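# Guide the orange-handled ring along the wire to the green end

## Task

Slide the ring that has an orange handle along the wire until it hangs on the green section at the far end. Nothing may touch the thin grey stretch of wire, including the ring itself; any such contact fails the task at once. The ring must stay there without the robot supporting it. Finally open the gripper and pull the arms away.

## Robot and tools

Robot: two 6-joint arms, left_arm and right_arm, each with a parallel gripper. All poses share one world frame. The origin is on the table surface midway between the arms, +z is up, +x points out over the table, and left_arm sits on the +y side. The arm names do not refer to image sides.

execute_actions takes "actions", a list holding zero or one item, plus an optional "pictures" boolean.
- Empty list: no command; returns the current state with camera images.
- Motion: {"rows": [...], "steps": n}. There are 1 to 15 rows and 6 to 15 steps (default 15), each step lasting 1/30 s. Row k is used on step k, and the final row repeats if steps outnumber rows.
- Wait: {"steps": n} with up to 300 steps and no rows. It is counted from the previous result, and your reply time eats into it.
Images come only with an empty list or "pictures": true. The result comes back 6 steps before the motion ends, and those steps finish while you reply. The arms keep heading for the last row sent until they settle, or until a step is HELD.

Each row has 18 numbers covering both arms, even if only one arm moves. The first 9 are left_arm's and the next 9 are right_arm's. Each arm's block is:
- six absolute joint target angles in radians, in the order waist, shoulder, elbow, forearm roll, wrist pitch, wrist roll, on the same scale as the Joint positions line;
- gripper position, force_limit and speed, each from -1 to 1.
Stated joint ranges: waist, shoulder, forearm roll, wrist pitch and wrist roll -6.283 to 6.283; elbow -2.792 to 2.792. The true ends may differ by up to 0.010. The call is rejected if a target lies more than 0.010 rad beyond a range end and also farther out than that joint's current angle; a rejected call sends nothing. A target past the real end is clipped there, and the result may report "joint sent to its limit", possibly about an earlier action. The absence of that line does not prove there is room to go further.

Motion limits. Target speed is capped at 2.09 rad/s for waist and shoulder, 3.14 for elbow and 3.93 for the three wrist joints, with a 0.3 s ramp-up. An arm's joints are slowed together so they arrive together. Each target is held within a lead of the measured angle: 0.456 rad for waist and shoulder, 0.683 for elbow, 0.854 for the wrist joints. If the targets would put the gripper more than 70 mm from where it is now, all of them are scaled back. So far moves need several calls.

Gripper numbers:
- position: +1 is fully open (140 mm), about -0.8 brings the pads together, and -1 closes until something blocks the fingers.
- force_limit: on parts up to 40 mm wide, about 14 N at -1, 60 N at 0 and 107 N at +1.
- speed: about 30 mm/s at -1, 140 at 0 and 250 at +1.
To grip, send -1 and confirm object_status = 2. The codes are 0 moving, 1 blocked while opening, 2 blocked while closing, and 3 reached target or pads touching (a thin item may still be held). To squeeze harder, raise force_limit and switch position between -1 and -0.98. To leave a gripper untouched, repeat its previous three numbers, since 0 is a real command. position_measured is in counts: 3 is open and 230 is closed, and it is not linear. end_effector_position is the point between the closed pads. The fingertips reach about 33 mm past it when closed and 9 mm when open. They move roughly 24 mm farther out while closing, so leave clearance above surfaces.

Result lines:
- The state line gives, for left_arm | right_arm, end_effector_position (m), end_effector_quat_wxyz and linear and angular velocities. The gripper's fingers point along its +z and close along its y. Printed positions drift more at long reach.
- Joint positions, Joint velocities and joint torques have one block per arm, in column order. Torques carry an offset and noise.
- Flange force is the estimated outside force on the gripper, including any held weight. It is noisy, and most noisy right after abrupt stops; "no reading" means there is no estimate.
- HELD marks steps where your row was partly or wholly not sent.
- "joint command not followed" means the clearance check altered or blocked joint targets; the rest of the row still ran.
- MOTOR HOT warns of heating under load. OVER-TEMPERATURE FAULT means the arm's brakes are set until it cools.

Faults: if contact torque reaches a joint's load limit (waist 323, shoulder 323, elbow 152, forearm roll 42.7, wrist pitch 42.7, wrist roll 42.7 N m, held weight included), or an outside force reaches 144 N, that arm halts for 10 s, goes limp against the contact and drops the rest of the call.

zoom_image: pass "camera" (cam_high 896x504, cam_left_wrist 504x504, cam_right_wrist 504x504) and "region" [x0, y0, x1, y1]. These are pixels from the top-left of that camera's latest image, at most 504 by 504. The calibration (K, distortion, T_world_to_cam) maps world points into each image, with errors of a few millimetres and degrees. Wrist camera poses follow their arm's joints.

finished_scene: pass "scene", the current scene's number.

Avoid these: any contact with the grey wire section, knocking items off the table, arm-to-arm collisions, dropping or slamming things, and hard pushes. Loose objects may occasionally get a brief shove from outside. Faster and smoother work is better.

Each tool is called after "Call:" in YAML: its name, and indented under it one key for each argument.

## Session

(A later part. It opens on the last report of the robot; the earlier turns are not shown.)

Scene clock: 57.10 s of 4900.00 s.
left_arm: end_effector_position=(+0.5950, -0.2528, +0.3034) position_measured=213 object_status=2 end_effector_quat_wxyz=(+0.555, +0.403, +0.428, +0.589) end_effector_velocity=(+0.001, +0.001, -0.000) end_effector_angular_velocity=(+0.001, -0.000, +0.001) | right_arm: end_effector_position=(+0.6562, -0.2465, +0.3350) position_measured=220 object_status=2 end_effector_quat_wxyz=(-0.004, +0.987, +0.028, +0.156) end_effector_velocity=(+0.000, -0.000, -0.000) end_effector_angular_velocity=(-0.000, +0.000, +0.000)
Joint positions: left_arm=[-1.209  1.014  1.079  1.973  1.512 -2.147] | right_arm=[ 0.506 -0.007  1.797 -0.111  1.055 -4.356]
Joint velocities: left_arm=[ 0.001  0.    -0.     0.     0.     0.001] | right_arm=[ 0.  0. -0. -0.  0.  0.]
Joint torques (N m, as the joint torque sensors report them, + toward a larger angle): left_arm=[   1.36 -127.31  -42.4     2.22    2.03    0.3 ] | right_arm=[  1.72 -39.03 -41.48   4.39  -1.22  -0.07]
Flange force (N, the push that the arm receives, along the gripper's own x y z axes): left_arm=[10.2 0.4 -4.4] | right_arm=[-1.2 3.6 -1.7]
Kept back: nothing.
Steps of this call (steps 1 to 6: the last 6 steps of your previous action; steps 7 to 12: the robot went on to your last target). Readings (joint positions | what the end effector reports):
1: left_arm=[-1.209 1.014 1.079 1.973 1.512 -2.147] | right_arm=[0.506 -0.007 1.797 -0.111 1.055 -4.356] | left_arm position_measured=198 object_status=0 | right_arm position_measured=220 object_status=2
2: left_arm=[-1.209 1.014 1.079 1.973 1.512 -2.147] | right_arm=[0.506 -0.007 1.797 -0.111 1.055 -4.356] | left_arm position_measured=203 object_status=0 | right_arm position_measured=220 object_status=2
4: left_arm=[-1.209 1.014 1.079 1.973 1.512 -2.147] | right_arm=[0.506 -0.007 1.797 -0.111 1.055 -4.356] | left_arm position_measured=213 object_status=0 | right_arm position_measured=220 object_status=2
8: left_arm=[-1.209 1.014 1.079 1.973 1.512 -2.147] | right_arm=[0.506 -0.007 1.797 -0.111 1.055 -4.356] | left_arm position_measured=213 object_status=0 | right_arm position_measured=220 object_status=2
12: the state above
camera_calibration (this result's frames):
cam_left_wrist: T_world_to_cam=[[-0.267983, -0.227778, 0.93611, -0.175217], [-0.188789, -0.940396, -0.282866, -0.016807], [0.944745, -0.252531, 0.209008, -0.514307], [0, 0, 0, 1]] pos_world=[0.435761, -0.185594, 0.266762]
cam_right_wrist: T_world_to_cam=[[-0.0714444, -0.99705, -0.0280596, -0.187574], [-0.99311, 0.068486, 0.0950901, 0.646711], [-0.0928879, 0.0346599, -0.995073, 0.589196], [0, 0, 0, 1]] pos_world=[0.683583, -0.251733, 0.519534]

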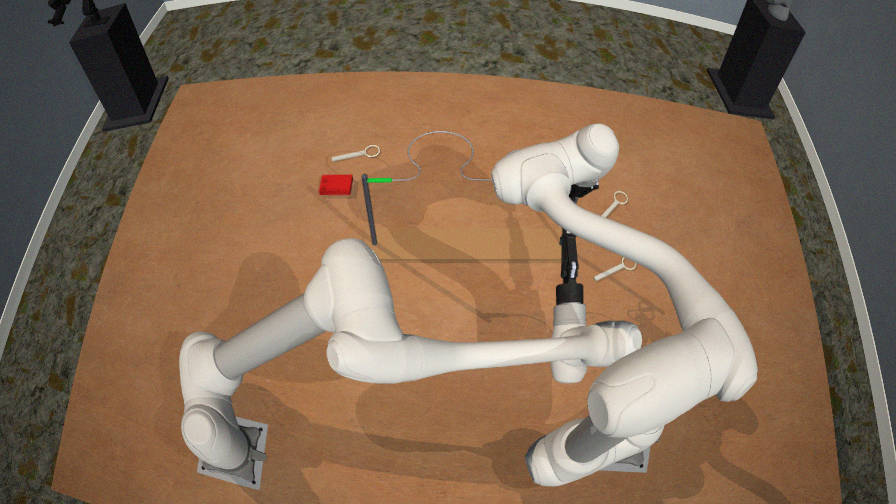

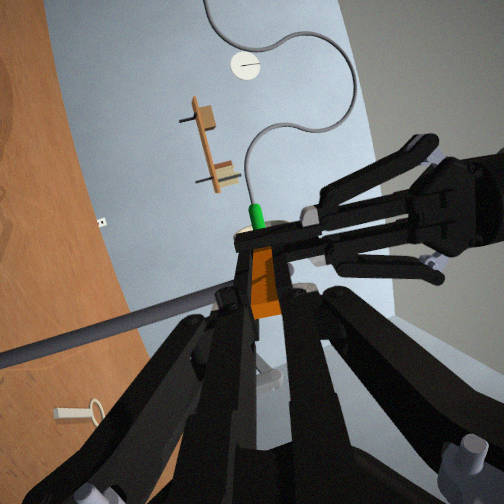

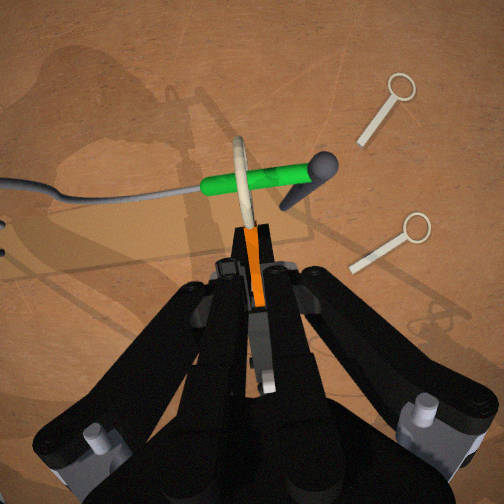

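Call:
execute_actions:
  actions:
    - {"rows": [[-1.2086,1.0144,1.0792,1.9728,1.5120,-2.1473,-1,0.2,-0.4, 0.5059,-0.0073,1.7967,-0.1108,1.0554,-4.3556,-0.4,-0.5,-0.2]], "steps": 9}

Call:
execute_actions:
  actions:
    - {"rows": [ [-1.2086,1.0144,1.0792,1.9728,1.5120,-2.1473,-1,0.2,-0.4, 0.5061,-0.0079,1.7958,-0.1108,1.0570,-4.3556,-0.4,-0.5,-0.2], [-1.2086,1.0144,1.0792,1.9728,1.5120,-2.1473,-1,0.2,-0.4, 0.5065,-0.0097,1.7932,-0.1107,1.0614,-4.3556,-0.4,-0.5,-0.2], [-1.2086,1.0144,1.0792,1.9728,1.5120,-2.1473,-1,0.2,-0.4, 0.5072,-0.0125,1.7891,-0.1106,1.0682,-4.3557,-0.4,-0.5,-0.2], [-1.2086,1.0144,1.0792,1.9728,1.5120,-2.1473,-1,0.2,-0.4, 0.5082,-0.0160,1.7839,-0.1104,1.0770,-4.3557,-0.4,-0.5,-0.2], [-1.2086,1.0144,1.0792,1.9728,1.5120,-2.1473,-1,0.2,-0.4, 0.5092,-0.0202,1.7778,-0.1102,1.0873,-4.3558,-0.4,-0.5,-0.2], [-1.2086,1.0144,1.0792,1.9728,1.5120,-2.1473,-1,0.2,-0.4, 0.5104,-0.0248,1.7711,-0.1100,1.0988,-4.3559,-0.4,-0.5,-0.2], [-1.2086,1.0144,1.0792,1.9728,1.5120,-2.1473,-1,0.2,-0.4, 0.5117,-0.0297,1.7639,-0.1097,1.1108,-4.3560,-0.4,-0.5,-0.2], [-1.2086,1.0144,1.0792,1.9728,1.5120,-2.1473,-1,0.2,-0.4, 0.5130,-0.0346,1.7567,-0.1095,1.1232,-4.3560,-0.4,-0.5,-0.2], [-1.2086,1.0144,1.0792,1.9728,1.5120,-2.1473,-1,0.2,-0.4, 0.5143,-0.0395,1.7495,-0.1092,1.1352,-4.3561,-0.4,-0.5,-0.2], [-1.2086,1.0144,1.0792,1.9728,1.5120,-2.1473,-1,0.2,-0.4, 0.5155,-0.0441,1.7428,-0.1090,1.1467,-4.3562,-0.4,-0.5,-0.2], [-1.2086,1.0144,1.0792,1.9728,1.5120,-2.1473,-1,0.2,-0.4, 0.5165,-0.0483,1.7366,-0.1088,1.1570,-4.3563,-0.4,-0.5,-0.2], [-1.2086,1.0144,1.0792,1.9728,1.5120,-2.1473,-1,0.2,-0.4, 0.5175,-0.0518,1.7315,-0.1086,1.1658,-4.3563,-0.4,-0.5,-0.2], [-1.2086,1.0144,1.0792,1.9728,1.5120,-2.1473,-1,0.2,-0.4, 0.5182,-0.0546,1.7275,-0.1085,1.1726,-4.3564,-0.4,-0.5,-0.2], [-1.2086,1.0144,1.0792,1.9728,1.5120,-2.1473,-1,0.2,-0.4, 0.5186,-0.0564,1.7248,-0.1084,1.1770,-4.3564,-0.4,-0.5,-0.2], [-1.2086,1.0144,1.0792,1.9728,1.5120,-2.1473,-1,0.2,-0.4, 0.5188,-0.0570,1.7239,-0.1084,1.1786,-4.3564,-0.4,-0.5,-0.2] ]}

Call:
execute_actions:
  actions:
    - {"steps": 12}
  pictures: true

Scene clock: 61.33 s of 4900.00 s.
left_arm: end_effector_position=(+0.5949, -0.2527, +0.3038) position_measured=213 object_status=2 end_effector_quat_wxyz=(+0.555, +0.403, +0.428, +0.589) end_effector_velocity=(-0.000, -0.001, +0.002) end_effector_angular_velocity=(-0.001, -0.001, -0.003) | right_arm: end_effector_position=(+0.6561, -0.2465, +0.3349) position_measured=211 object_status=0 end_effector_quat_wxyz=(-0.004, +0.987, +0.028, +0.156) end_effector_velocity=(-0.000, -0.000, -0.001) end_effector_angular_velocity=(-0.001, +0.001, +0.000)
Joint positions: left_arm=[-1.209  1.014  1.079  1.973  1.512 -2.147] | right_arm=[ 0.506 -0.007  1.797 -0.111  1.055 -4.356]
Joint velocities: left_arm=[ 0.    -0.002 -0.     0.002 -0.002 -0.   ] | right_arm=[ 0.     0.001  0.001 -0.001 -0.    -0.   ]
Joint torques (N m, as the joint torque sensors report them, + toward a larger angle): left_arm=[   2.05 -119.57  -38.83    1.19    1.38    0.21] | right_arm=[  2.04 -42.56 -43.82   4.43  -1.29  -0.15]
Flange force (N, the push that the arm receives, along the gripper's own x y z axes): left_arm=[10.0 5.2 -3.2] | right_arm=[-1.1 3.3 1.1]
Steps of this call (steps 1 to 15: the robot went on to your last target; steps 16 to 90: nothing new was sent; then 1.13 s passed at rest; steps 91 to 93: the first 3 steps of this action). Readings (joint positions | what the end effector reports):
91: left_arm=[-1.209 1.014 1.079 1.973 1.512 -2.147] | right_arm=[0.506 -0.007 1.797 -0.111 1.055 -4.356] | left_arm position_measured=213 object_status=2 | right_arm position_measured=220 object_status=0
92: left_arm=[-1.209 1.014 1.079 1.973 1.512 -2.147] | right_arm=[0.506 -0.007 1.797 -0.111 1.055 -4.356] | left_arm position_measured=213 object_status=2 | right_arm position_measured=220 object_status=0
93: the state above

Scene clock: 61.83 s of 4900.00 s.
left_arm: end_effector_position=(+0.5950, -0.2527, +0.3037) position_measured=213 object_status=2 end_effector_quat_wxyz=(+0.555, +0.403, +0.428, +0.589) end_effector_velocity=(-0.000, -0.000, -0.000) end_effector_angular_velocity=(+0.000, +0.000, -0.001) | right_arm: end_effector_position=(+0.6477, -0.2467, +0.3642) position_measured=179 object_status=3 end_effector_quat_wxyz=(-0.004, +0.987, +0.028, +0.156) end_effector_velocity=(-0.059, -0.002, +0.185) end_effector_angular_velocity=(+0.002, +0.001, -0.000)
Joint positions: left_arm=[-1.209  1.014  1.079  1.973  1.512 -2.147] | right_arm=[ 0.512 -0.029  1.765 -0.11   1.109 -4.356]
Joint velocities: left_arm=[-0.  0. -0.  0. -0.  0.] | right_arm=[ 0.037 -0.138 -0.202  0.009  0.343 -0.001]
Joint torques (N m, as the joint torque sensors report them, + toward a larger angle): left_arm=[   1.51 -123.73  -39.99    1.19    1.47    0.17] | right_arm=[  3.07 -40.01 -45.18   3.96  -1.29  -0.35]
Flange force (N, the push that the arm receives, along the gripper's own x y z axes): left_arm=[8.1 3.9 -3.5] | right_arm=[-4.3 6.3 1.9]
Steps of this call (steps 1 to 6: the last 6 steps of your previous action; steps 7 to 15: the first 9 steps of this action). Readings (joint positions | what the end effector reports):
7: left_arm=[-1.209 1.014 1.079 1.973 1.512 -2.147] | right_arm=[0.506 -0.007 1.797 -0.111 1.055 -4.356] | left_arm position_measured=213 object_status=2 | right_arm position_measured=179 object_status=0
8: left_arm=[-1.209 1.014 1.079 1.973 1.512 -2.147] | right_arm=[0.506 -0.008 1.797 -0.111 1.056 -4.356] | left_arm position_measured=213 object_status=2 | right_arm position_measured=179 object_status=0
10: left_arm=[-1.209 1.014 1.079 1.973 1.512 -2.147] | right_arm=[0.507 -0.010 1.792 -0.111 1.063 -4.356] | left_arm position_measured=213 object_status=2 | right_arm position_measured=179 object_status=0
14: left_arm=[-1.209 1.014 1.079 1.973 1.512 -2.147] | right_arm=[0.510 -0.024 1.772 -0.110 1.098 -4.356] | left_arm position_measured=213 object_status=2 | right_arm position_measured=179 object_status=3
15: the state above

Scene clock: 62.23 s of 4900.00 s.
left_arm: end_effector_position=(+0.5950, -0.2528, +0.3036) position_measured=213 object_status=2 end_effector_quat_wxyz=(+0.555, +0.403, +0.428, +0.589) end_effector_velocity=(-0.001, -0.000, +0.000) end_effector_angular_velocity=(-0.001, -0.001, -0.001) | right_arm: end_effector_position=(+0.6346, -0.2478, +0.4015) position_measured=179 object_status=3 end_effector_quat_wxyz=(-0.004, +0.987, +0.028, +0.156) end_effector_velocity=(-0.000, -0.000, +0.001) end_effector_angular_velocity=(-0.000, -0.000, -0.000)
Joint positions: left_arm=[-1.209  1.014  1.079  1.973  1.512 -2.147] | right_arm=[ 0.519 -0.057  1.724 -0.108  1.179 -4.356]
Joint velocities: left_arm=[-0.001 -0.    -0.     0.001  0.001 -0.001] | right_arm=[-0.    -0.    -0.001 -0.     0.001 -0.   ]
Joint torques (N m, as the joint torque sensors report them, + toward a larger angle): left_arm=[   1.88 -123.24  -40.      1.07    1.41    0.23] | right_arm=[  1.92 -36.5  -44.92   4.26  -1.27  -0.17]
Flange force (N, the push that the arm receives, along the gripper's own x y z axes): left_arm=[9.0 4.1 -3.5] | right_arm=[-3.5 4.4 3.0]
Kept back: nothing.
Steps of this call (steps 1 to 6: the last 6 steps of your previous action; steps 7 to 12: the robot went on to your last target). Readings (joint positions | what the end effector reports):
1: left_arm=[-1.209 1.014 1.079 1.973 1.512 -2.147] | right_arm=[0.513 -0.034 1.758 -0.110 1.121 -4.356] | left_arm position_measured=213 object_status=2 | right_arm position_measured=179 object_status=3
2: left_arm=[-1.209 1.014 1.079 1.973 1.512 -2.147] | right_arm=[0.514 -0.039 1.751 -0.109 1.133 -4.356] | left_arm position_measured=213 object_status=2 | right_arm position_measured=179 object_status=3
4: left_arm=[-1.209 1.014 1.079 1.973 1.512 -2.147] | right_arm=[0.516 -0.047 1.738 -0.109 1.155 -4.356] | left_arm position_measured=213 object_status=2 | right_arm position_measured=179 object_status=3
8: left_arm=[-1.209 1.014 1.079 1.973 1.512 -2.147] | right_arm=[0.519 -0.057 1.725 -0.108 1.177 -4.356] | left_arm position_measured=213 object_status=2 | right_arm position_measured=179 object_status=3
12: the state above
camera_calibration (this result's frames):
cam_left_wrist: T_world_to_cam=[[-0.268203, -0.227713, 0.936063, -0.175213], [-0.188724, -0.940416, -0.282845, -0.0168095], [0.944696, -0.252518, 0.209248, -0.514357], [0, 0, 0, 1]] pos_world=[0.435746, -0.18559, 0.266883]
cam_right_wrist: T_world_to_cam=[[-0.0714705, -0.99705, -0.0279762, -0.18854], [-0.993091, 0.0685136, 0.0952673, 0.618943], [-0.0930695, 0.0345917, -0.995059, 0.65347], [0, 0, 0, 1]] pos_world=[0.66201, -0.252994, 0.586001]

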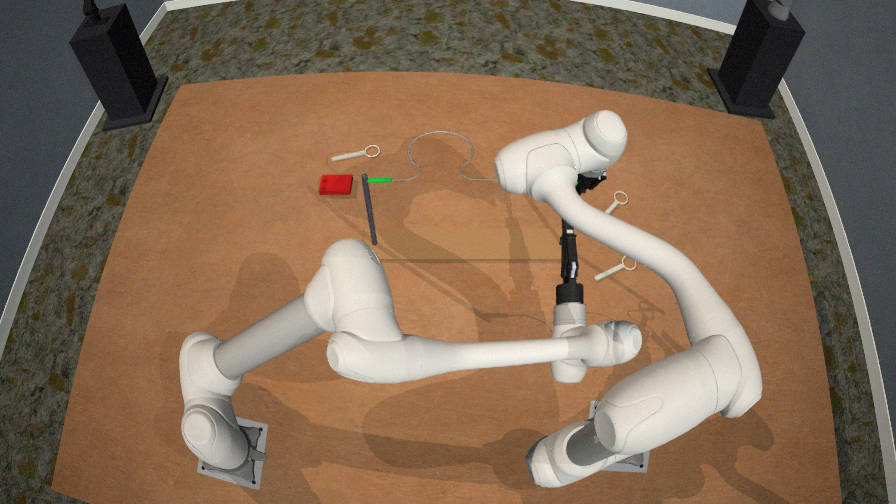

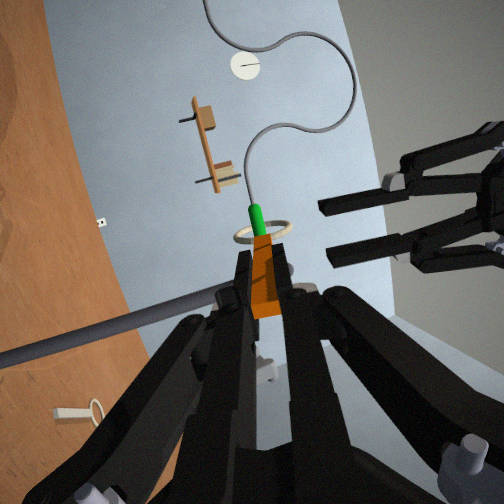

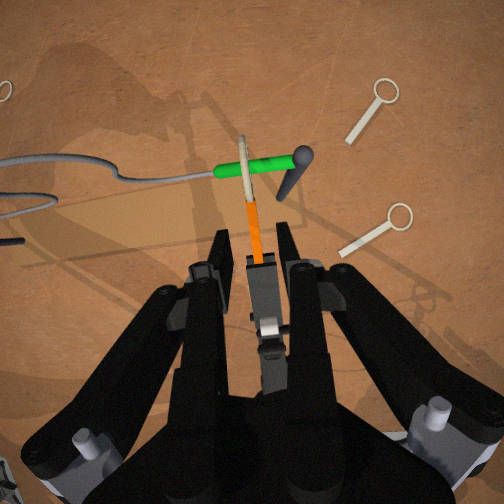

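Call:
zoom_image:
  camera: "cam_left_wrist"
  region: [212, 180, 312, 280]

Call:
zoom_image:
  camera: "cam_right_wrist"
  region: [180, 120, 340, 280]

Region (212, 180, 312, 280) of cam_left_wrist's 504x504 image, scaled by 5.040, with more detail than that image has.

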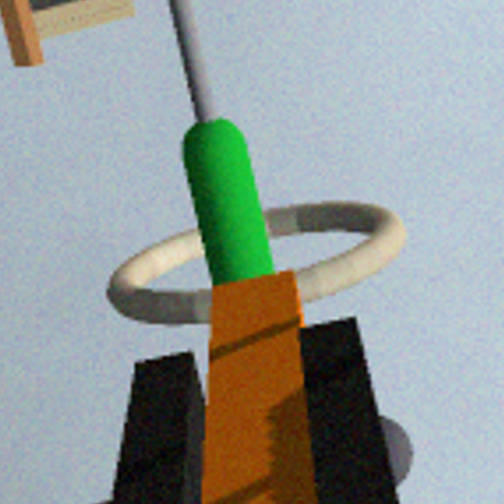

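Region (180, 120, 340, 280) of cam_right_wrist's 504x504 image, scaled by 3.150, with more detail than that image has.

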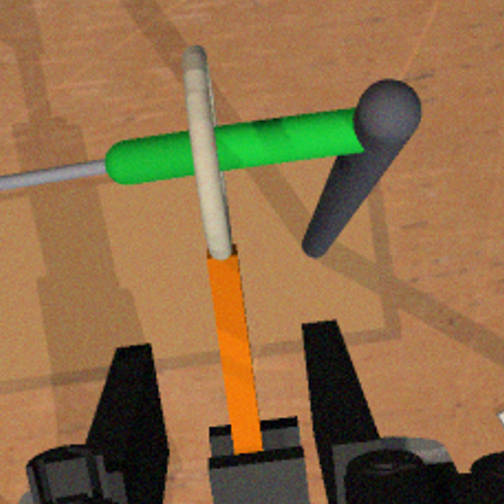

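Call:
execute_actions:
  actions:
    - {"rows": [ [-1.2086,1.0144,1.0792,1.9728,1.5120,-2.1473,-1,0.2,-0.4, 0.5171,-0.0583,1.7240,-0.1084,1.1786,-4.3564,-0.4,-0.5,-0.2], [-1.2086,1.0144,1.0792,1.9728,1.5120,-2.1473,-1,0.2,-0.4, 0.5122,-0.0620,1.7242,-0.1084,1.1786,-4.3564,-0.4,-0.5,-0.2], [-1.2086,1.0144,1.0792,1.9728,1.5120,-2.1473,-1,0.2,-0.4, 0.5043,-0.0680,1.7246,-0.1084,1.1786,-4.3564,-0.4,-0.5,-0.2], [-1.2086,1.0144,1.0792,1.9728,1.5120,-2.1473,-1,0.2,-0.4, 0.4936,-0.0761,1.7252,-0.1084,1.1786,-4.3564,-0.4,-0.5,-0.2], [-1.2086,1.0144,1.0792,1.9728,1.5120,-2.1473,-1,0.2,-0.4, 0.4804,-0.0861,1.7258,-0.1084,1.1786,-4.3564,-0.4,-0.5,-0.2], [-1.2086,1.0144,1.0792,1.9728,1.5120,-2.1473,-1,0.2,-0.4, 0.4648,-0.0979,1.7266,-0.1084,1.1786,-4.3564,-0.4,-0.5,-0.2], [-1.2086,1.0144,1.0792,1.9728,1.5120,-2.1473,-1,0.2,-0.4, 0.4473,-0.1112,1.7275,-0.1084,1.1786,-4.3564,-0.4,-0.5,-0.2], [-1.2086,1.0144,1.0792,1.9728,1.5120,-2.1473,-1,0.2,-0.4, 0.4278,-0.1259,1.7285,-0.1084,1.1786,-4.3564,-0.4,-0.5,-0.2], [-1.2086,1.0144,1.0792,1.9728,1.5120,-2.1473,-1,0.2,-0.4, 0.4067,-0.1419,1.7295,-0.1084,1.1786,-4.3564,-0.4,-0.5,-0.2], [-1.2086,1.0144,1.0792,1.9728,1.5120,-2.1473,-1,0.2,-0.4, 0.3843,-0.1589,1.7307,-0.1084,1.1786,-4.3564,-0.4,-0.5,-0.2], [-1.2086,1.0144,1.0792,1.9728,1.5120,-2.1473,-1,0.2,-0.4, 0.3607,-0.1767,1.7319,-0.1084,1.1786,-4.3564,-0.4,-0.5,-0.2], [-1.2086,1.0144,1.0792,1.9728,1.5120,-2.1473,-1,0.2,-0.4, 0.3362,-0.1953,1.7331,-0.1084,1.1786,-4.3564,-0.4,-0.5,-0.2], [-1.2086,1.0144,1.0792,1.9728,1.5120,-2.1473,-1,0.2,-0.4, 0.3110,-0.2144,1.7344,-0.1084,1.1786,-4.3564,-0.4,-0.5,-0.2], [-1.2086,1.0144,1.0792,1.9728,1.5120,-2.1473,-1,0.2,-0.4, 0.2853,-0.2339,1.7356,-0.1084,1.1786,-4.3564,-0.4,-0.5,-0.2], [-1.2086,1.0144,1.0792,1.9728,1.5120,-2.1473,-1,0.2,-0.4, 0.2594,-0.2535,1.7370,-0.1084,1.1786,-4.3564,-0.4,-0.5,-0.2] ]}

Call:
execute_actions:
  actions:
    - {"rows": [ [-1.2087,1.0140,1.0792,1.9718,1.5114,-2.1468,-1,0.2,-0.4, 0.2335,-0.2731,1.7383,-0.1084,1.1786,-4.3564,-0.4,-0.5,-0.2], [-1.2090,1.0127,1.0792,1.9690,1.5097,-2.1453,-1,0.2,-0.4, 0.2078,-0.2926,1.7395,-0.1084,1.1786,-4.3564,-0.4,-0.5,-0.2], [-1.2096,1.0106,1.0793,1.9645,1.5069,-2.1429,-1,0.2,-0.4, 0.1826,-0.3117,1.7408,-0.1084,1.1786,-4.3564,-0.4,-0.5,-0.2], [-1.2103,1.0079,1.0794,1.9583,1.5032,-2.1396,-1,0.2,-0.4, 0.1581,-0.3303,1.7420,-0.1084,1.1786,-4.3564,-0.4,-0.5,-0.2], [-1.2112,1.0045,1.0794,1.9508,1.4986,-2.1356,-1,0.2,-0.4, 0.1345,-0.3481,1.7432,-0.1084,1.1786,-4.3564,-0.4,-0.5,-0.2], [-1.2122,1.0004,1.0795,1.9418,1.4932,-2.1308,-1,0.2,-0.4, 0.1121,-0.3651,1.7444,-0.1084,1.1786,-4.3564,-0.4,-0.5,-0.2], [-1.2134,0.9959,1.0797,1.9317,1.4870,-2.1254,-1,0.2,-0.4, 0.0910,-0.3811,1.7454,-0.1084,1.1786,-4.3564,-0.4,-0.5,-0.2], [-1.2147,0.9908,1.0798,1.9206,1.4802,-2.1195,-1,0.2,-0.4, 0.0715,-0.3958,1.7464,-0.1084,1.1786,-4.3564,-0.4,-0.5,-0.2], [-1.2161,0.9854,1.0799,1.9085,1.4729,-2.1131,-1,0.2,-0.4, 0.0540,-0.4091,1.7473,-0.1084,1.1786,-4.3564,-0.4,-0.5,-0.2], [-1.2176,0.9795,1.0801,1.8956,1.4650,-2.1062,-1,0.2,-0.4, 0.0384,-0.4209,1.7481,-0.1084,1.1786,-4.3564,-0.4,-0.5,-0.2], [-1.2192,0.9735,1.0802,1.8821,1.4568,-2.0990,-1,0.2,-0.4, 0.0252,-0.4309,1.7487,-0.1084,1.1786,-4.3564,-0.4,-0.5,-0.2], [-1.2206,0.9674,1.0797,1.8678,1.4485,-2.0909,-1,0.2,-0.4, 0.0145,-0.4390,1.7493,-0.1084,1.1786,-4.3564,-0.4,-0.5,-0.2], [-1.2216,0.9615,1.0781,1.8526,1.4403,-2.0813,-1,0.2,-0.4, 0.0066,-0.4450,1.7497,-0.1084,1.1786,-4.3564,-0.4,-0.5,-0.2], [-1.2227,0.9556,1.0766,1.8372,1.4320,-2.0717,-1,0.2,-0.4, 0.0017,-0.4487,1.7499,-0.1084,1.1786,-4.3564,-0.4,-0.5,-0.2], [-1.2237,0.9496,1.0750,1.8216,1.4236,-2.0620,-1,0.2,-0.4, 0,-0.45,1.75,-0.1084,1.1786,-4.3564,-0.4,-0.5,-0.2] ]}

Call:
execute_actions:
  actions:
    - {"rows": [ [-1.2248,0.9435,1.0733,1.8060,1.4152,-2.0522,-1,0.2,-0.4, 0,-0.45,1.75,-0.1084,1.1786,-4.3564,-0.4,-0.5,-0.2], [-1.2258,0.9376,1.0718,1.7906,1.4069,-2.0426,-1,0.2,-0.4, 0,-0.45,1.75,-0.1084,1.1786,-4.3564,-0.4,-0.5,-0.2], [-1.2268,0.9317,1.0702,1.7754,1.3987,-2.0330,-1,0.2,-0.4, 0,-0.45,1.75,-0.1084,1.1786,-4.3564,-0.4,-0.5,-0.2], [-1.2274,0.9265,1.0676,1.7601,1.3914,-2.0227,-1,0.2,-0.4, 0,-0.45,1.75,-0.1084,1.1786,-4.3564,-0.4,-0.5,-0.2], [-1.2277,0.9219,1.0646,1.7452,1.3848,-2.0122,-1,0.2,-0.4, 0,-0.45,1.75,-0.1084,1.1786,-4.3564,-0.4,-0.5,-0.2], [-1.2280,0.9174,1.0616,1.7309,1.3784,-2.0022,-1,0.2,-0.4, 0,-0.45,1.75,-0.1084,1.1786,-4.3564,-0.4,-0.5,-0.2], [-1.2283,0.9132,1.0588,1.7175,1.3725,-1.9927,-1,0.2,-0.4, 0,-0.45,1.75,-0.1084,1.1786,-4.3564,-0.4,-0.5,-0.2], [-1.2285,0.9093,1.0563,1.7051,1.3670,-1.9840,-1,0.2,-0.4, 0,-0.45,1.75,-0.1084,1.1786,-4.3564,-0.4,-0.5,-0.2], [-1.2288,0.9058,1.0540,1.6939,1.3620,-1.9761,-1,0.2,-0.4, 0,-0.45,1.75,-0.1084,1.1786,-4.3564,-0.4,-0.5,-0.2], [-1.2290,0.9027,1.0519,1.6840,1.3576,-1.9692,-1,0.2,-0.4, 0,-0.45,1.75,-0.1084,1.1786,-4.3564,-0.4,-0.5,-0.2], [-1.2292,0.9001,1.0502,1.6757,1.3539,-1.9633,-1,0.2,-0.4, 0,-0.45,1.75,-0.1084,1.1786,-4.3564,-0.4,-0.5,-0.2], [-1.2293,0.8980,1.0488,1.6688,1.3509,-1.9585,-1,0.2,-0.4, 0,-0.45,1.75,-0.1084,1.1786,-4.3564,-0.4,-0.5,-0.2], [-1.2294,0.8964,1.0478,1.6638,1.3487,-1.9549,-1,0.2,-0.4, 0,-0.45,1.75,-0.1084,1.1786,-4.3564,-0.4,-0.5,-0.2], [-1.2295,0.8954,1.0471,1.6607,1.3473,-1.9528,-1,0.2,-0.4, 0,-0.45,1.75,-0.1084,1.1786,-4.3564,-0.4,-0.5,-0.2], [-1.2295,0.8951,1.0469,1.6596,1.3468,-1.9520,-1,0.2,-0.4, 0,-0.45,1.75,-0.1084,1.1786,-4.3564,-0.4,-0.5,-0.2] ]}

Call:
execute_actions:
  actions:
    - {"steps": 12}
  pictures: true

Scene clock: 68.10 s of 4900.00 s.
left_arm: end_effector_position=(+0.5950, -0.2527, +0.3036) position_measured=213 object_status=2 end_effector_quat_wxyz=(+0.555, +0.403, +0.428, +0.589) end_effector_velocity=(-0.000, +0.000, -0.000) end_effector_angular_velocity=(+0.000, -0.000, +0.001) | right_arm: end_effector_position=(+0.6353, -0.2878, +0.4283) position_measured=179 object_status=3 end_effector_quat_wxyz=(-0.007, +0.984, -0.003, +0.177) end_effector_velocity=(-0.011, -0.295, +0.194) end_effector_angular_velocity=(+0.103, -0.306, -0.456)
Joint positions: left_arm=[-1.209  1.014  1.079  1.973  1.512 -2.147] | right_arm=[ 0.457 -0.104  1.727 -0.108  1.179 -4.356]
Joint velocities: left_arm=[-0.     0.     0.    -0.     0.001  0.   ] | right_arm=[-0.456 -0.349  0.026 -0.     0.    -0.   ]
Joint torques (N m, as the joint torque sensors report them, + toward a larger angle): left_arm=[   2.3  -123.67  -40.1     1.02    1.47    0.18] | right_arm=[ -1.6  -39.42 -45.69   4.37  -1.18  -0.23]
Flange force (N, the push that the arm receives, along the gripper's own x y z axes): left_arm=[8.2 3.5 -4.1] | right_arm=[-3.5 1.4 0.8]
Steps of this call (steps 1 to 30: the robot went on to your last target; steps 31 to 90: nothing new was sent; then 2.57 s passed at rest; steps 91 to 99: the first 9 steps of this action). Readings (joint positions | what the end effector reports):
91: left_arm=[-1.209 1.014 1.079 1.973 1.512 -2.147] | right_arm=[0.519 -0.057 1.724 -0.108 1.179 -4.356] | left_arm position_measured=213 object_status=2 | right_arm position_measured=179 object_status=3
92: left_arm=[-1.209 1.014 1.079 1.973 1.512 -2.147] | right_arm=[0.518 -0.058 1.724 -0.108 1.179 -4.356] | left_arm position_measured=213 object_status=2 | right_arm position_measured=179 object_status=3
94: left_arm=[-1.209 1.014 1.079 1.973 1.512 -2.147] | right_arm=[0.511 -0.063 1.724 -0.108 1.179 -4.356] | left_arm position_measured=213 object_status=2 | right_arm position_measured=179 object_status=3
98: left_arm=[-1.209 1.014 1.079 1.973 1.512 -2.147] | right_arm=[0.472 -0.093 1.726 -0.108 1.179 -4.356] | left_arm position_measured=213 object_status=2 | right_arm position_measured=179 object_status=3
99: the state above

Scene clock: 68.60 s of 4900.00 s.
left_arm: end_effector_position=(+0.5943, -0.2525, +0.3082) position_measured=213 object_status=2 end_effector_quat_wxyz=(+0.545, +0.415, +0.441, +0.580) end_effector_velocity=(-0.008, +0.001, +0.035) end_effector_angular_velocity=(-0.021, +0.315, +0.003) | right_arm: end_effector_position=(+0.5796, -0.4801, +0.5548) position_measured=179 object_status=3 end_effector_quat_wxyz=(+0.003, +0.945, -0.163, +0.285) end_effector_velocity=(-0.216, -0.358, +0.246) end_effector_angular_velocity=(+0.001, -0.490, -0.692)
Joint positions: left_arm=[-1.213  0.996  1.08   1.932  1.487 -2.126] | right_arm=[ 0.134 -0.349  1.743 -0.108  1.179 -4.356]
Joint velocities: left_arm=[-0.034 -0.136  0.004 -0.299 -0.183  0.157] | right_arm=[-0.692 -0.525  0.034  0.    -0.     0.   ]
Joint torques (N m, as the joint torque sensors report them, + toward a larger angle): left_arm=[   1.86 -125.94  -41.79    0.87    1.36   -0.01] | right_arm=[  0.12  -8.8  -45.01   4.31  -1.76  -0.11]
Flange force (N, the push that the arm receives, along the gripper's own x y z axes): left_arm=[10.9 5.6 -4.1] | right_arm=[-5.5 0.2 2.6]
Steps of this call (steps 1 to 6: the last 6 steps of your previous action; steps 7 to 15: the first 9 steps of this action). Readings (joint positions | what the end effector reports):
7: left_arm=[-1.209 1.014 1.079 1.973 1.512 -2.147] | right_arm=[0.317 -0.210 1.734 -0.108 1.179 -4.356] | left_arm position_measured=213 object_status=2 | right_arm position_measured=179 object_status=3
8: left_arm=[-1.209 1.014 1.079 1.972 1.512 -2.147] | right_arm=[0.294 -0.227 1.735 -0.108 1.179 -4.356] | left_arm position_measured=213 object_status=2 | right_arm position_measured=179 object_status=3
10: left_arm=[-1.209 1.012 1.079 1.967 1.509 -2.144] | right_arm=[0.249 -0.261 1.737 -0.108 1.179 -4.356] | left_arm position_measured=213 object_status=2 | right_arm position_measured=179 object_status=3
14: left_arm=[-1.212 1.000 1.080 1.941 1.493 -2.131] | right_arm=[0.157 -0.331 1.742 -0.108 1.179 -4.356] | left_arm position_measured=213 object_status=2 | right_arm position_measured=179 object_status=3
15: the state above

Scene clock: 69.10 s of 4900.00 s.
left_arm: end_effector_position=(+0.5904, -0.2526, +0.3311) position_measured=213 object_status=2 end_effector_quat_wxyz=(+0.498, +0.470, +0.500, +0.530) end_effector_velocity=(-0.002, +0.001, +0.043) end_effector_angular_velocity=(-0.025, +0.377, +0.003) | right_arm: end_effector_position=(+0.5317, -0.5432, +0.5998) position_measured=179 object_status=3 end_effector_quat_wxyz=(+0.017, +0.917, -0.225, +0.329) end_effector_velocity=(-0.001, -0.000, +0.001) end_effector_angular_velocity=(-0.000, -0.001, -0.001)
Joint positions: left_arm=[-1.228  0.914  1.06   1.721  1.374 -1.995] | right_arm=[ 0.    -0.45   1.75  -0.108  1.179 -4.356]
Joint velocities: left_arm=[-0.009 -0.126 -0.08  -0.396 -0.176  0.277] | right_arm=[-0.001 -0.002  0.     0.    -0.    -0.   ]
Joint torques (N m, as the joint torque sensors report them, + toward a larger angle): left_arm=[   3.72 -115.36  -43.19    2.      1.12    0.11] | right_arm=[  2.58   1.37 -43.91   4.15  -2.07  -0.16]
Flange force (N, the push that the arm receives, along the gripper's own x y z axes): left_arm=[18.5 1.6 -9.1] | right_arm=[1.5 7.6 3.5]
Steps of this call (steps 1 to 6: the last 6 steps of your previous action; steps 7 to 15: the first 9 steps of this action). Readings (joint positions | what the end effector reports):
7: left_arm=[-1.222 0.957 1.077 1.841 1.434 -2.074] | right_arm=[0.007 -0.445 1.750 -0.108 1.179 -4.356] | left_arm position_measured=213 object_status=2 | right_arm position_measured=179 object_status=3
8: left_arm=[-1.223 0.951 1.075 1.826 1.426 -2.065] | right_arm=[0.002 -0.449 1.750 -0.108 1.179 -4.356] | left_arm position_measured=213 object_status=2 | right_arm position_measured=179 object_status=3
10: left_arm=[-1.225 0.939 1.072 1.795 1.409 -2.045] | right_arm=[0.000 -0.450 1.750 -0.108 1.179 -4.356] | left_arm position_measured=213 object_status=2 | right_arm position_measured=179 object_status=3
14: left_arm=[-1.228 0.919 1.062 1.735 1.380 -2.005] | right_arm=[0.000 -0.450 1.750 -0.108 1.179 -4.356] | left_arm position_measured=213 object_status=2 | right_arm position_measured=179 object_status=3
15: the state above

Scene clock: 69.50 s of 4900.00 s.
left_arm: end_effector_position=(+0.5895, -0.2531, +0.3374) position_measured=213 object_status=2 end_effector_quat_wxyz=(+0.485, +0.485, +0.515, +0.515) end_effector_velocity=(-0.000, -0.000, +0.000) end_effector_angular_velocity=(-0.000, -0.001, +0.000) | right_arm: end_effector_position=(+0.5317, -0.5432, +0.5999) position_measured=179 object_status=3 end_effector_quat_wxyz=(+0.017, +0.917, -0.225, +0.329) end_effector_velocity=(+0.000, -0.000, +0.000) end_effector_angular_velocity=(-0.000, -0.000, -0.000)
Joint positions: left_arm=[-1.23   0.895  1.047  1.66   1.347 -1.952] | right_arm=[ 0.    -0.45   1.75  -0.108  1.179 -4.356]
Joint velocities: left_arm=[-0. -0. -0.  0.  0.  0.] | right_arm=[-0.  0. -0. -0. -0.  0.]
Joint torques (N m, as the joint torque sensors report them, + toward a larger angle): left_arm=[   1.83 -119.04  -42.34    2.49    0.91    0.07] | right_arm=[  1.95   1.41 -44.3    4.13  -2.15  -0.06]
Flange force (N, the push that the arm receives, along the gripper's own x y z axes): left_arm=[8.3 1.0 -4.5] | right_arm=[0.3 6.1 3.6]
Kept back: nothing.
Steps of this call (steps 1 to 6: the last 6 steps of your previous action; steps 7 to 12: the robot went on to your last target). Readings (joint positions | what the end effector reports):
1: left_arm=[-1.228 0.910 1.057 1.709 1.369 -1.986] | right_arm=[0.000 -0.450 1.750 -0.108 1.179 -4.356] | left_arm position_measured=213 object_status=2 | right_arm position_measured=179 object_status=3
2: left_arm=[-1.229 0.907 1.055 1.697 1.363 -1.978] | right_arm=[0.000 -0.450 1.750 -0.108 1.179 -4.356] | left_arm position_measured=213 object_status=2 | right_arm position_measured=179 object_status=3
4: left_arm=[-1.229 0.901 1.051 1.677 1.355 -1.965] | right_arm=[0.000 -0.450 1.750 -0.108 1.179 -4.356] | left_arm position_measured=213 object_status=2 | right_arm position_measured=179 object_status=3
8: left_arm=[-1.229 0.895 1.047 1.661 1.347 -1.953] | right_arm=[0.000 -0.450 1.750 -0.108 1.179 -4.356] | left_arm position_measured=213 object_status=2 | right_arm position_measured=179 object_status=3
12: the state above
camera_calibration (this result's frames):
cam_left_wrist: T_world_to_cam=[[0.0343308, -0.209644, 0.977175, -0.39605], [-0.264024, -0.944918, -0.193447, 0.004493], [0.963905, -0.251356, -0.0877907, -0.427181], [0, 0, 0, 1]] pos_world=[0.426545, -0.186158, 0.350376]
cam_right_wrist: T_world_to_cam=[[-0.51728, -0.835609, -0.184877, -0.0660764], [-0.803359, 0.548576, -0.231686, 0.874109], [0.295018, 0.0286765, -0.955061, 0.617978], [0, 0, 0, 1]] pos_world=[0.485729, -0.552451, 0.78051]

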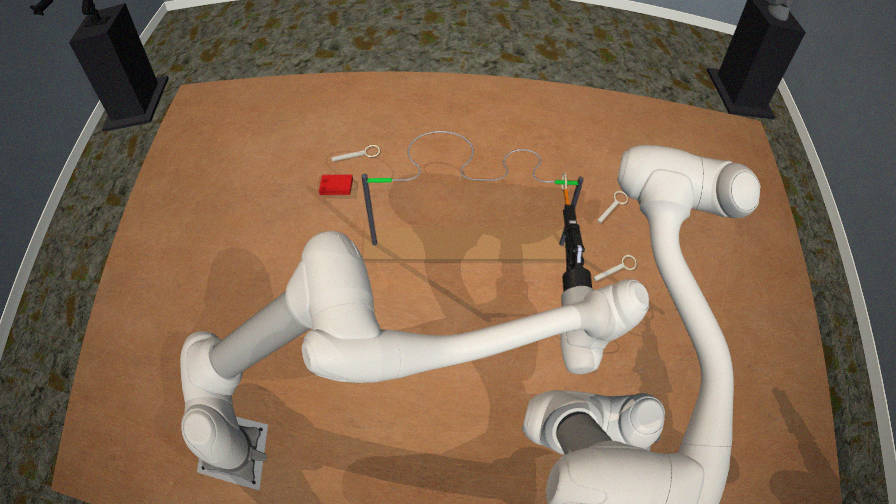

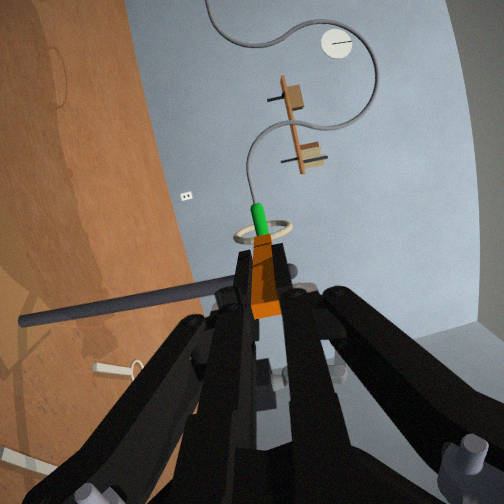

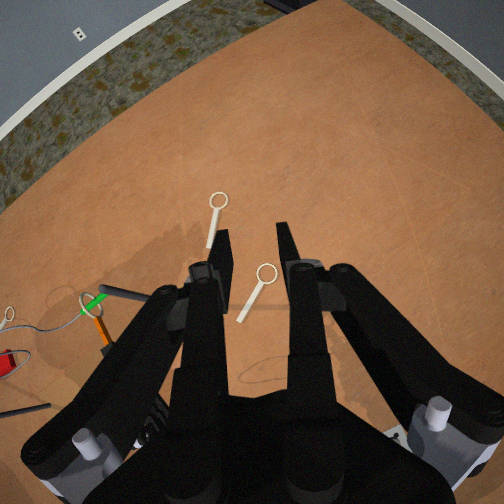

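Call:
zoom_image:
  camera: "cam_left_wrist"
  region: [190, 0, 430, 260]

Call:
zoom_image:
  camera: "cam_high"
  region: [525, 150, 605, 220]

Region (190, 0, 430, 260) of cam_left_wrist's 504x504 image, scaled by 1.938, with more detail than that image has; it fills the left 465 columns of this view, and the rest is white.

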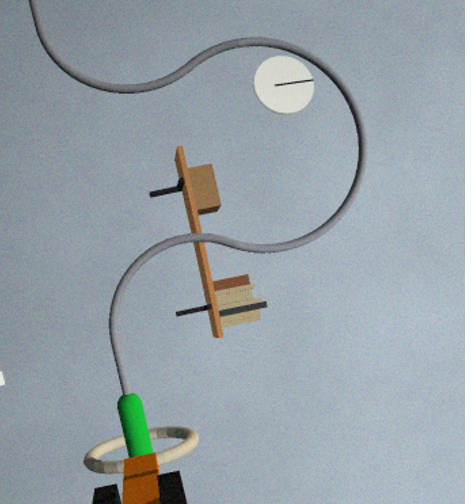

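Region (525, 150, 605, 220) of cam_high's 896x504 image, scaled by 6.300, with more detail than that image has; it fills the top 441 rows of this view, and the rest is white.

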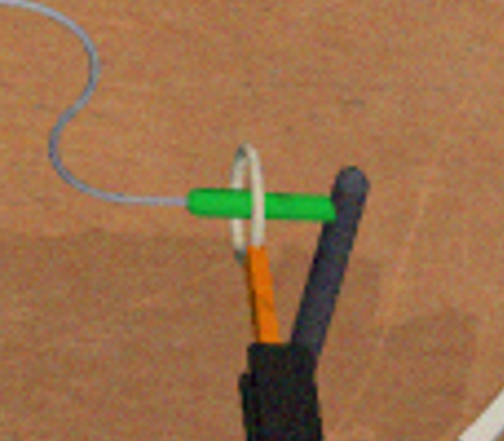

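Call:
execute_actions:
  actions:
    - {"rows": [ [-1.2294,0.8943,1.0484,1.6598,1.3468,-1.9520,-1,0.2,-0.4, 0,-0.45,1.75,-0.1084,1.1786,-4.3564,-0.4,-0.5,-0.2], [-1.2291,0.8927,1.0515,1.6603,1.3467,-1.9519,-1,0.2,-0.4, 0,-0.45,1.75,-0.1084,1.1786,-4.3564,-0.4,-0.5,-0.2], [-1.2288,0.8904,1.0560,1.6609,1.3466,-1.9518,-1,0.2,-0.4, 0,-0.45,1.75,-0.1084,1.1786,-4.3564,-0.4,-0.5,-0.2], [-1.2282,0.8873,1.0620,1.6618,1.3464,-1.9516,-1,0.2,-0.4, 0,-0.45,1.75,-0.1084,1.1786,-4.3564,-0.4,-0.5,-0.2], [-1.2276,0.8834,1.0696,1.6629,1.3462,-1.9514,-1,0.2,-0.4, 0,-0.45,1.75,-0.1084,1.1786,-4.3564,-0.4,-0.5,-0.2], [-1.2269,0.8788,1.0787,1.6643,1.3460,-1.9512,-1,0.2,-0.4, 0,-0.45,1.75,-0.1084,1.1786,-4.3564,-0.4,-0.5,-0.2], [-1.2261,0.8741,1.0877,1.6656,1.3457,-1.9509,-1,0.2,-0.4, 0,-0.45,1.75,-0.1084,1.1786,-4.3564,-0.4,-0.5,-0.2], [-1.2254,0.8695,1.0968,1.6669,1.3455,-1.9507,-1,0.2,-0.4, 0,-0.45,1.75,-0.1084,1.1786,-4.3564,-0.4,-0.5,-0.2], [-1.2246,0.8648,1.1058,1.6682,1.3452,-1.9505,-1,0.2,-0.4, 0,-0.45,1.75,-0.1084,1.1786,-4.3564,-0.4,-0.5,-0.2], [-1.2239,0.8602,1.1149,1.6696,1.3450,-1.9502,-1,0.2,-0.4, 0,-0.45,1.75,-0.1084,1.1786,-4.3564,-0.4,-0.5,-0.2], [-1.2231,0.8555,1.1239,1.6709,1.3447,-1.9500,-1,0.2,-0.4, 0,-0.45,1.75,-0.1084,1.1786,-4.3564,-0.4,-0.5,-0.2], [-1.2224,0.8509,1.1330,1.6722,1.3445,-1.9498,-1,0.2,-0.4, 0,-0.45,1.75,-0.1084,1.1786,-4.3564,-0.4,-0.5,-0.2], [-1.2216,0.8462,1.1420,1.6735,1.3443,-1.9495,-1,0.2,-0.4, 0,-0.45,1.75,-0.1084,1.1786,-4.3564,-0.4,-0.5,-0.2], [-1.2209,0.8415,1.1511,1.6749,1.3440,-1.9493,-1,0.2,-0.4, 0,-0.45,1.75,-0.1084,1.1786,-4.3564,-0.4,-0.5,-0.2], [-1.2201,0.8369,1.1601,1.6762,1.3438,-1.9490,-1,0.2,-0.4, 0,-0.45,1.75,-0.1084,1.1786,-4.3564,-0.4,-0.5,-0.2] ]}

Call:
execute_actions:
  actions:
    - {"rows": [ [-1.2194,0.8325,1.1687,1.6774,1.3435,-1.948,-1,0.2,-0.4, 0,-0.45,1.75,-0.1084,1.1786,-4.3564,-0.4,-0.5,-0.2], [-1.2187,0.8281,1.1773,1.6787,1.3433,-1.945,-1,0.2,-0.4, 0,-0.45,1.75,-0.1084,1.1786,-4.3564,-0.4,-0.5,-0.2], [-1.2180,0.8237,1.1858,1.6799,1.3431,-1.938,-1,0.2,-0.4, 0,-0.45,1.75,-0.1084,1.1786,-4.3564,-0.4,-0.5,-0.2], [-1.2173,0.8193,1.1944,1.6812,1.3429,-1.926,-1,0.2,-0.4, 0,-0.45,1.75,-0.1084,1.1786,-4.3564,-0.4,-0.5,-0.2], [-1.2166,0.8149,1.2029,1.6824,1.3426,-1.908,-1,0.2,-0.4, 0,-0.45,1.75,-0.1084,1.1786,-4.3564,-0.4,-0.5,-0.2], [-1.2159,0.8105,1.2115,1.6837,1.3424,-1.883,-1,0.2,-0.4, 0,-0.45,1.75,-0.1084,1.1786,-4.3564,-0.4,-0.5,-0.2], [-1.2151,0.8057,1.2189,1.6847,1.3420,-1.851,-1,0.2,-0.4, 0,-0.45,1.75,-0.1084,1.1786,-4.3564,-0.4,-0.5,-0.2], [-1.2144,0.8010,1.2264,1.6857,1.3417,-1.812,-1,0.2,-0.4, 0,-0.45,1.75,-0.1084,1.1786,-4.3564,-0.4,-0.5,-0.2], [-1.2136,0.7962,1.2338,1.6867,1.3413,-1.766,-1,0.2,-0.4, 0,-0.45,1.75,-0.1084,1.1786,-4.3564,-0.4,-0.5,-0.2], [-1.2128,0.7914,1.2413,1.6876,1.3409,-1.714,-1,0.2,-0.4, 0,-0.45,1.75,-0.1084,1.1786,-4.3564,-0.4,-0.5,-0.2], [-1.2120,0.7866,1.2487,1.6886,1.3405,-1.657,-1,0.2,-0.4, 0,-0.45,1.75,-0.1084,1.1786,-4.3564,-0.4,-0.5,-0.2], [-1.2113,0.7819,1.2562,1.6896,1.3402,-1.596,-1,0.2,-0.4, 0,-0.45,1.75,-0.1084,1.1786,-4.3564,-0.4,-0.5,-0.2], [-1.2105,0.7771,1.2636,1.6906,1.3398,-1.531,-1,0.2,-0.4, 0,-0.45,1.75,-0.1084,1.1786,-4.3564,-0.4,-0.5,-0.2], [-1.2099,0.7725,1.2679,1.6908,1.3392,-1.461,-1,0.2,-0.4, 0,-0.45,1.75,-0.1084,1.1786,-4.3564,-0.4,-0.5,-0.2], [-1.2093,0.7679,1.2723,1.6910,1.3387,-1.387,-1,0.2,-0.4, 0,-0.45,1.75,-0.1084,1.1786,-4.3564,-0.4,-0.5,-0.2] ]}

Call:
execute_actions:
  actions:
    - {"rows": [ [-1.2087,0.7633,1.2766,1.6912,1.3381,-1.311,-1,0.2,-0.4, 0,-0.45,1.75,-0.1084,1.1786,-4.3564,-0.4,-0.5,-0.2], [-1.2082,0.7588,1.2810,1.6915,1.3376,-1.235,-1,0.2,-0.4, 0,-0.45,1.75,-0.1084,1.1786,-4.3564,-0.4,-0.5,-0.2], [-1.2076,0.7542,1.2853,1.6917,1.3370,-1.158,-1,0.2,-0.4, 0,-0.45,1.75,-0.1084,1.1786,-4.3564,-0.4,-0.5,-0.2], [-1.2070,0.7496,1.2897,1.6919,1.3365,-1.082,-1,0.2,-0.4, 0,-0.45,1.75,-0.1084,1.1786,-4.3564,-0.4,-0.5,-0.2], [-1.2064,0.7450,1.2940,1.6921,1.3359,-1.006,-1,0.2,-0.4, 0,-0.45,1.75,-0.1084,1.1786,-4.3564,-0.4,-0.5,-0.2], [-1.2062,0.7417,1.2946,1.6915,1.3353,-0.932,-1,0.2,-0.4, 0,-0.45,1.75,-0.1084,1.1786,-4.3564,-0.4,-0.5,-0.2], [-1.2060,0.7386,1.2950,1.6908,1.3348,-0.861,-1,0.2,-0.4, 0,-0.45,1.75,-0.1084,1.1786,-4.3564,-0.4,-0.5,-0.2], [-1.2058,0.7355,1.2952,1.6903,1.3343,-0.792,-1,0.2,-0.4, 0,-0.45,1.75,-0.1084,1.1786,-4.3564,-0.4,-0.5,-0.2], [-1.2056,0.7326,1.2953,1.6897,1.3338,-0.725,-1,0.2,-0.4, 0,-0.45,1.75,-0.1084,1.1786,-4.3564,-0.4,-0.5,-0.2], [-1.2054,0.7299,1.2953,1.6892,1.3334,-0.664,-1,0.2,-0.4, 0,-0.45,1.75,-0.1084,1.1786,-4.3564,-0.4,-0.5,-0.2], [-1.2052,0.7275,1.2953,1.6887,1.3330,-0.611,-1,0.2,-0.4, 0,-0.45,1.75,-0.1084,1.1786,-4.3564,-0.4,-0.5,-0.2], [-1.2051,0.7255,1.2953,1.6883,1.3326,-0.565,-1,0.2,-0.4, 0,-0.45,1.75,-0.1084,1.1786,-4.3564,-0.4,-0.5,-0.2], [-1.2050,0.7239,1.2953,1.6880,1.3323,-0.529,-1,0.2,-0.4, 0,-0.45,1.75,-0.1084,1.1786,-4.3564,-0.4,-0.5,-0.2], [-1.2049,0.7229,1.2953,1.6878,1.3322,-0.506,-1,0.2,-0.4, 0,-0.45,1.75,-0.1084,1.1786,-4.3564,-0.4,-0.5,-0.2], [-1.2049,0.7224,1.2953,1.6877,1.3321,-0.496,-1,0.2,-0.4, 0,-0.45,1.75,-0.1084,1.1786,-4.3564,-0.4,-0.5,-0.2] ]}

Call:
execute_actions:
  actions:
    - {"steps": 12}
  pictures: true

Scene clock: 79.63 s of 4900.00 s.
left_arm: end_effector_position=(+0.5889, -0.2405, +0.3373) position_measured=213 object_status=2 end_effector_quat_wxyz=(+0.479, +0.490, +0.510, +0.520) end_effector_velocity=(-0.002, +0.084, +0.000) end_effector_angular_velocity=(+0.135, +0.007, +0.001) | right_arm: end_effector_position=(+0.5317, -0.5432, +0.6000) position_measured=179 object_status=3 end_effector_quat_wxyz=(+0.017, +0.917, -0.225, +0.329) end_effector_velocity=(-0.000, +0.000, -0.000) end_effector_angular_velocity=(+0.000, +0.000, +0.000)
Joint positions: left_arm=[-1.226  0.875  1.087  1.665  1.346 -1.951] | right_arm=[-0.    -0.45   1.75  -0.108  1.179 -4.356]
Joint velocities: left_arm=[ 0.023 -0.134  0.258  0.038 -0.008  0.006] | right_arm=[ 0. -0.  0.  0. -0. -0.]
Joint torques (N m, as the joint torque sensors report them, + toward a larger angle): left_arm=[   2.19 -121.18  -40.93    2.35    1.13    0.83] | right_arm=[  1.76   1.52 -43.81   4.14  -2.04  -0.06]
Flange force (N, the push that the arm receives, along the gripper's own x y z axes): left_arm=[1.6 -1.0 -2.1] | right_arm=[0.6 5.3 2.9]
Steps of this call (steps 1 to 30: the robot went on to your last target; steps 31 to 90: nothing new was sent; then 6.83 s passed at rest; steps 91 to 99: the first 9 steps of this action). Readings (joint positions | what the end effector reports):
91: left_arm=[-1.230 0.895 1.047 1.660 1.347 -1.952] | right_arm=[-0.000 -0.450 1.750 -0.108 1.179 -4.356] | left_arm position_measured=213 object_status=2 | right_arm position_measured=179 object_status=3
92: left_arm=[-1.230 0.895 1.047 1.660 1.347 -1.952] | right_arm=[-0.000 -0.450 1.750 -0.108 1.179 -4.356] | left_arm position_measured=213 object_status=2 | right_arm position_measured=179 object_status=3
94: left_arm=[-1.229 0.892 1.053 1.660 1.347 -1.952] | right_arm=[-0.000 -0.450 1.750 -0.108 1.179 -4.356] | left_arm position_measured=213 object_status=2 | right_arm position_measured=179 object_status=3
98: left_arm=[-1.227 0.879 1.078 1.664 1.346 -1.951] | right_arm=[-0.000 -0.450 1.750 -0.108 1.179 -4.356] | left_arm position_measured=213 object_status=2 | right_arm position_measured=179 object_status=3
99: the state above

Scene clock: 80.13 s of 4900.00 s.
left_arm: end_effector_position=(+0.5862, -0.1976, +0.3367) position_measured=213 object_status=2 end_effector_quat_wxyz=(+0.439, +0.527, +0.471, +0.555) end_effector_velocity=(-0.005, +0.072, +0.015) end_effector_angular_velocity=(+0.888, +0.053, -0.001) | right_arm: end_effector_position=(+0.5317, -0.5432, +0.6000) position_measured=179 object_status=3 end_effector_quat_wxyz=(+0.017, +0.917, -0.225, +0.329) end_effector_velocity=(+0.001, -0.000, -0.000) end_effector_angular_velocity=(-0.000, +0.001, +0.000)
Joint positions: left_arm=[-1.216  0.808  1.214  1.684  1.342 -1.864] | right_arm=[-0.    -0.45   1.75  -0.108  1.179 -4.356]
Joint velocities: left_arm=[ 0.018 -0.119  0.195  0.027 -0.009  0.81 ] | right_arm=[ 0.     0.001 -0.001 -0.     0.    -0.   ]
Joint torques (N m, as the joint torque sensors report them, + toward a larger angle): left_arm=[  -0.1  -111.31  -40.36    2.04    1.23    0.22] | right_arm=[  1.18   1.47 -44.07   4.15  -2.07  -0.15]
Flange force (N, the push that the arm receives, along the gripper's own x y z axes): left_arm=[7.9 4.0 -2.4] | right_arm=[-0.1 2.9 3.3]
Steps of this call (steps 1 to 6: the last 6 steps of your previous action; steps 7 to 15: the first 9 steps of this action). Readings (joint positions | what the end effector reports):
7: left_arm=[-1.221 0.842 1.150 1.675 1.344 -1.949] | right_arm=[-0.000 -0.450 1.750 -0.108 1.179 -4.356] | left_arm position_measured=213 object_status=2 | right_arm position_measured=179 object_status=3
8: left_arm=[-1.220 0.838 1.159 1.676 1.344 -1.949] | right_arm=[-0.000 -0.450 1.750 -0.108 1.179 -4.356] | left_arm position_measured=213 object_status=2 | right_arm position_measured=179 object_status=3
10: left_arm=[-1.219 0.829 1.176 1.678 1.343 -1.943] | right_arm=[-0.000 -0.450 1.750 -0.108 1.179 -4.356] | left_arm position_measured=213 object_status=2 | right_arm position_measured=179 object_status=3
14: left_arm=[-1.216 0.812 1.207 1.683 1.342 -1.889] | right_arm=[-0.000 -0.450 1.750 -0.108 1.179 -4.356] | left_arm position_measured=213 object_status=2 | right_arm position_measured=179 object_status=3
15: the state above

Scene clock: 80.63 s of 4900.00 s.
left_arm: end_effector_position=(+0.5842, -0.1656, +0.3562) position_measured=213 object_status=2 end_effector_quat_wxyz=(+0.168, +0.676, +0.209, +0.687) end_effector_velocity=(-0.003, +0.040, +0.066) end_effector_angular_velocity=(+2.047, +0.122, -0.002) | right_arm: end_effector_position=(+0.5317, -0.5432, +0.6000) position_measured=179 object_status=3 end_effector_quat_wxyz=(+0.017, +0.917, -0.225, +0.329) end_effector_velocity=(+0.000, -0.000, +0.000) end_effector_angular_velocity=(+0.000, -0.000, -0.000)
Joint positions: left_arm=[-1.207  0.747  1.29   1.692  1.336 -1.02 ] | right_arm=[-0.    -0.45   1.75  -0.108  1.179 -4.356]
Joint velocities: left_arm=[ 0.011 -0.108  0.067 -0.003 -0.016  2.09 ] | right_arm=[-0.     0.    -0.001 -0.     0.     0.   ]
Joint torques (N m, as the joint torque sensors report them, + toward a larger angle): left_arm=[  -0.34 -106.51  -42.33    2.34    1.07    0.24] | right_arm=[  1.64   1.6  -44.1    4.1   -2.16  -0.05]
Flange force (N, the push that the arm receives, along the gripper's own x y z axes): left_arm=[5.7 -7.8 -4.3] | right_arm=[0.0 5.2 3.2]
Steps of this call (steps 1 to 6: the last 6 steps of your previous action; steps 7 to 15: the first 9 steps of this action). Readings (joint positions | what the end effector reports):
7: left_arm=[-1.211 0.780 1.258 1.690 1.340 -1.557] | right_arm=[-0.000 -0.450 1.750 -0.108 1.179 -4.356] | left_arm position_measured=213 object_status=2 | right_arm position_measured=179 object_status=3
8: left_arm=[-1.210 0.776 1.263 1.690 1.339 -1.497] | right_arm=[-0.000 -0.450 1.750 -0.108 1.179 -4.356] | left_arm position_measured=213 object_status=2 | right_arm position_measured=179 object_status=3
10: left_arm=[-1.209 0.767 1.272 1.691 1.339 -1.369] | right_arm=[-0.000 -0.450 1.750 -0.108 1.179 -4.356] | left_arm position_measured=213 object_status=2 | right_arm position_measured=179 object_status=3
14: left_arm=[-1.207 0.751 1.288 1.692 1.337 -1.091] | right_arm=[-0.000 -0.450 1.750 -0.108 1.179 -4.356] | left_arm position_measured=213 object_status=2 | right_arm position_measured=179 object_status=3
15: the state above

Scene clock: 81.03 s of 4900.00 s.
left_arm: end_effector_position=(+0.5838, -0.1588, +0.3760) position_measured=213 object_status=2 end_effector_quat_wxyz=(-0.009, +0.706, +0.034, +0.707) end_effector_velocity=(-0.000, -0.001, -0.000) end_effector_angular_velocity=(+0.014, +0.001, -0.002) | right_arm: end_effector_position=(+0.5317, -0.5432, +0.6000) position_measured=179 object_status=3 end_effector_quat_wxyz=(+0.017, +0.917, -0.225, +0.329) end_effector_velocity=(+0.000, -0.000, +0.001) end_effector_angular_velocity=(-0.000, -0.001, +0.000)
Joint positions: left_arm=[-1.205  0.722  1.295  1.688  1.332 -0.497] | right_arm=[-0.    -0.45   1.75  -0.108  1.179 -4.356]
Joint velocities: left_arm=[-0.     0.     0.     0.001 -0.001  0.013] | right_arm=[ 0.     0.    -0.001  0.    -0.    -0.   ]
Joint torques (N m, as the joint torque sensors report them, + toward a larger angle): left_arm=[   2.99 -106.3   -41.88    2.29    1.15   -0.07] | right_arm=[  2.44   1.44 -44.14   4.14  -2.06  -0.08]
Flange force (N, the push that the arm receives, along the gripper's own x y z axes): left_arm=[2.0 -7.0 -5.9] | right_arm=[1.3 7.7 3.7]
Kept back: nothing.
Steps of this call (steps 1 to 6: the last 6 steps of your previous action; steps 7 to 12: the robot went on to your last target). Readings (joint positions | what the end effector reports):
1: left_arm=[-1.207 0.743 1.292 1.692 1.335 -0.949] | right_arm=[-0.000 -0.450 1.750 -0.108 1.179 -4.356] | left_arm position_measured=213 object_status=2 | right_arm position_measured=179 object_status=3
2: left_arm=[-1.206 0.740 1.294 1.692 1.335 -0.879] | right_arm=[-0.000 -0.450 1.750 -0.108 1.179 -4.356] | left_arm position_measured=213 object_status=2 | right_arm position_measured=179 object_status=3
4: left_arm=[-1.206 0.734 1.295 1.691 1.334 -0.745] | right_arm=[-0.000 -0.450 1.750 -0.108 1.179 -4.356] | left_arm position_measured=213 object_status=2 | right_arm position_measured=179 object_status=3
8: left_arm=[-1.205 0.724 1.295 1.688 1.332 -0.540] | right_arm=[-0.000 -0.450 1.750 -0.108 1.179 -4.356] | left_arm position_measured=213 object_status=2 | right_arm position_measured=179 object_status=3
12: the state above
camera_calibration (this result's frames):
cam_left_wrist: T_world_to_cam=[[0.0807463, -0.981012, -0.176338, -0.129605], [-0.329351, 0.140718, -0.933663, 0.588417], [0.940749, 0.133467, -0.311735, -0.235732], [0, 0, 0, 1]] pos_world=[0.426026, -0.178483, 0.453043]
cam_right_wrist: T_world_to_cam=[[-0.517265, -0.835612, -0.184905, -0.0660557], [-0.803332, 0.548573, -0.231788, 0.874184], [0.295119, 0.0286445, -0.955031, 0.617964], [0, 0, 0, 1]] pos_world=[0.485719, -0.552452, 0.780586]

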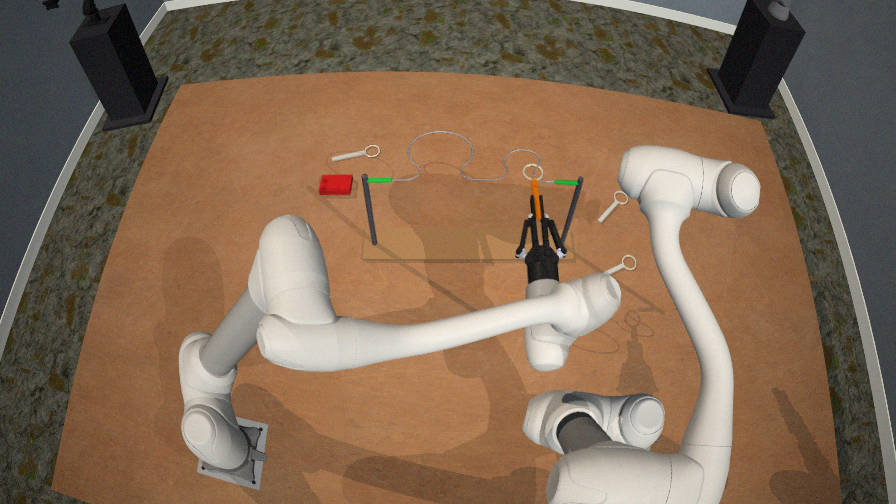

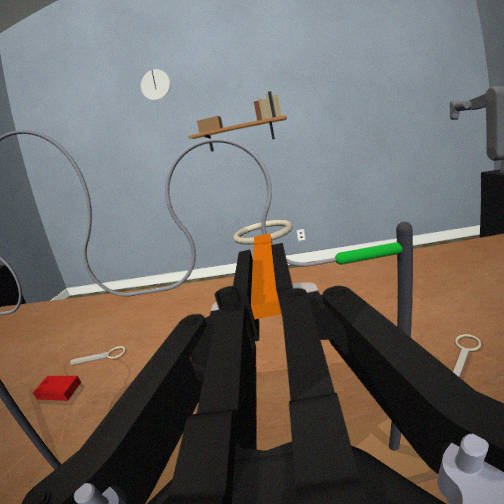

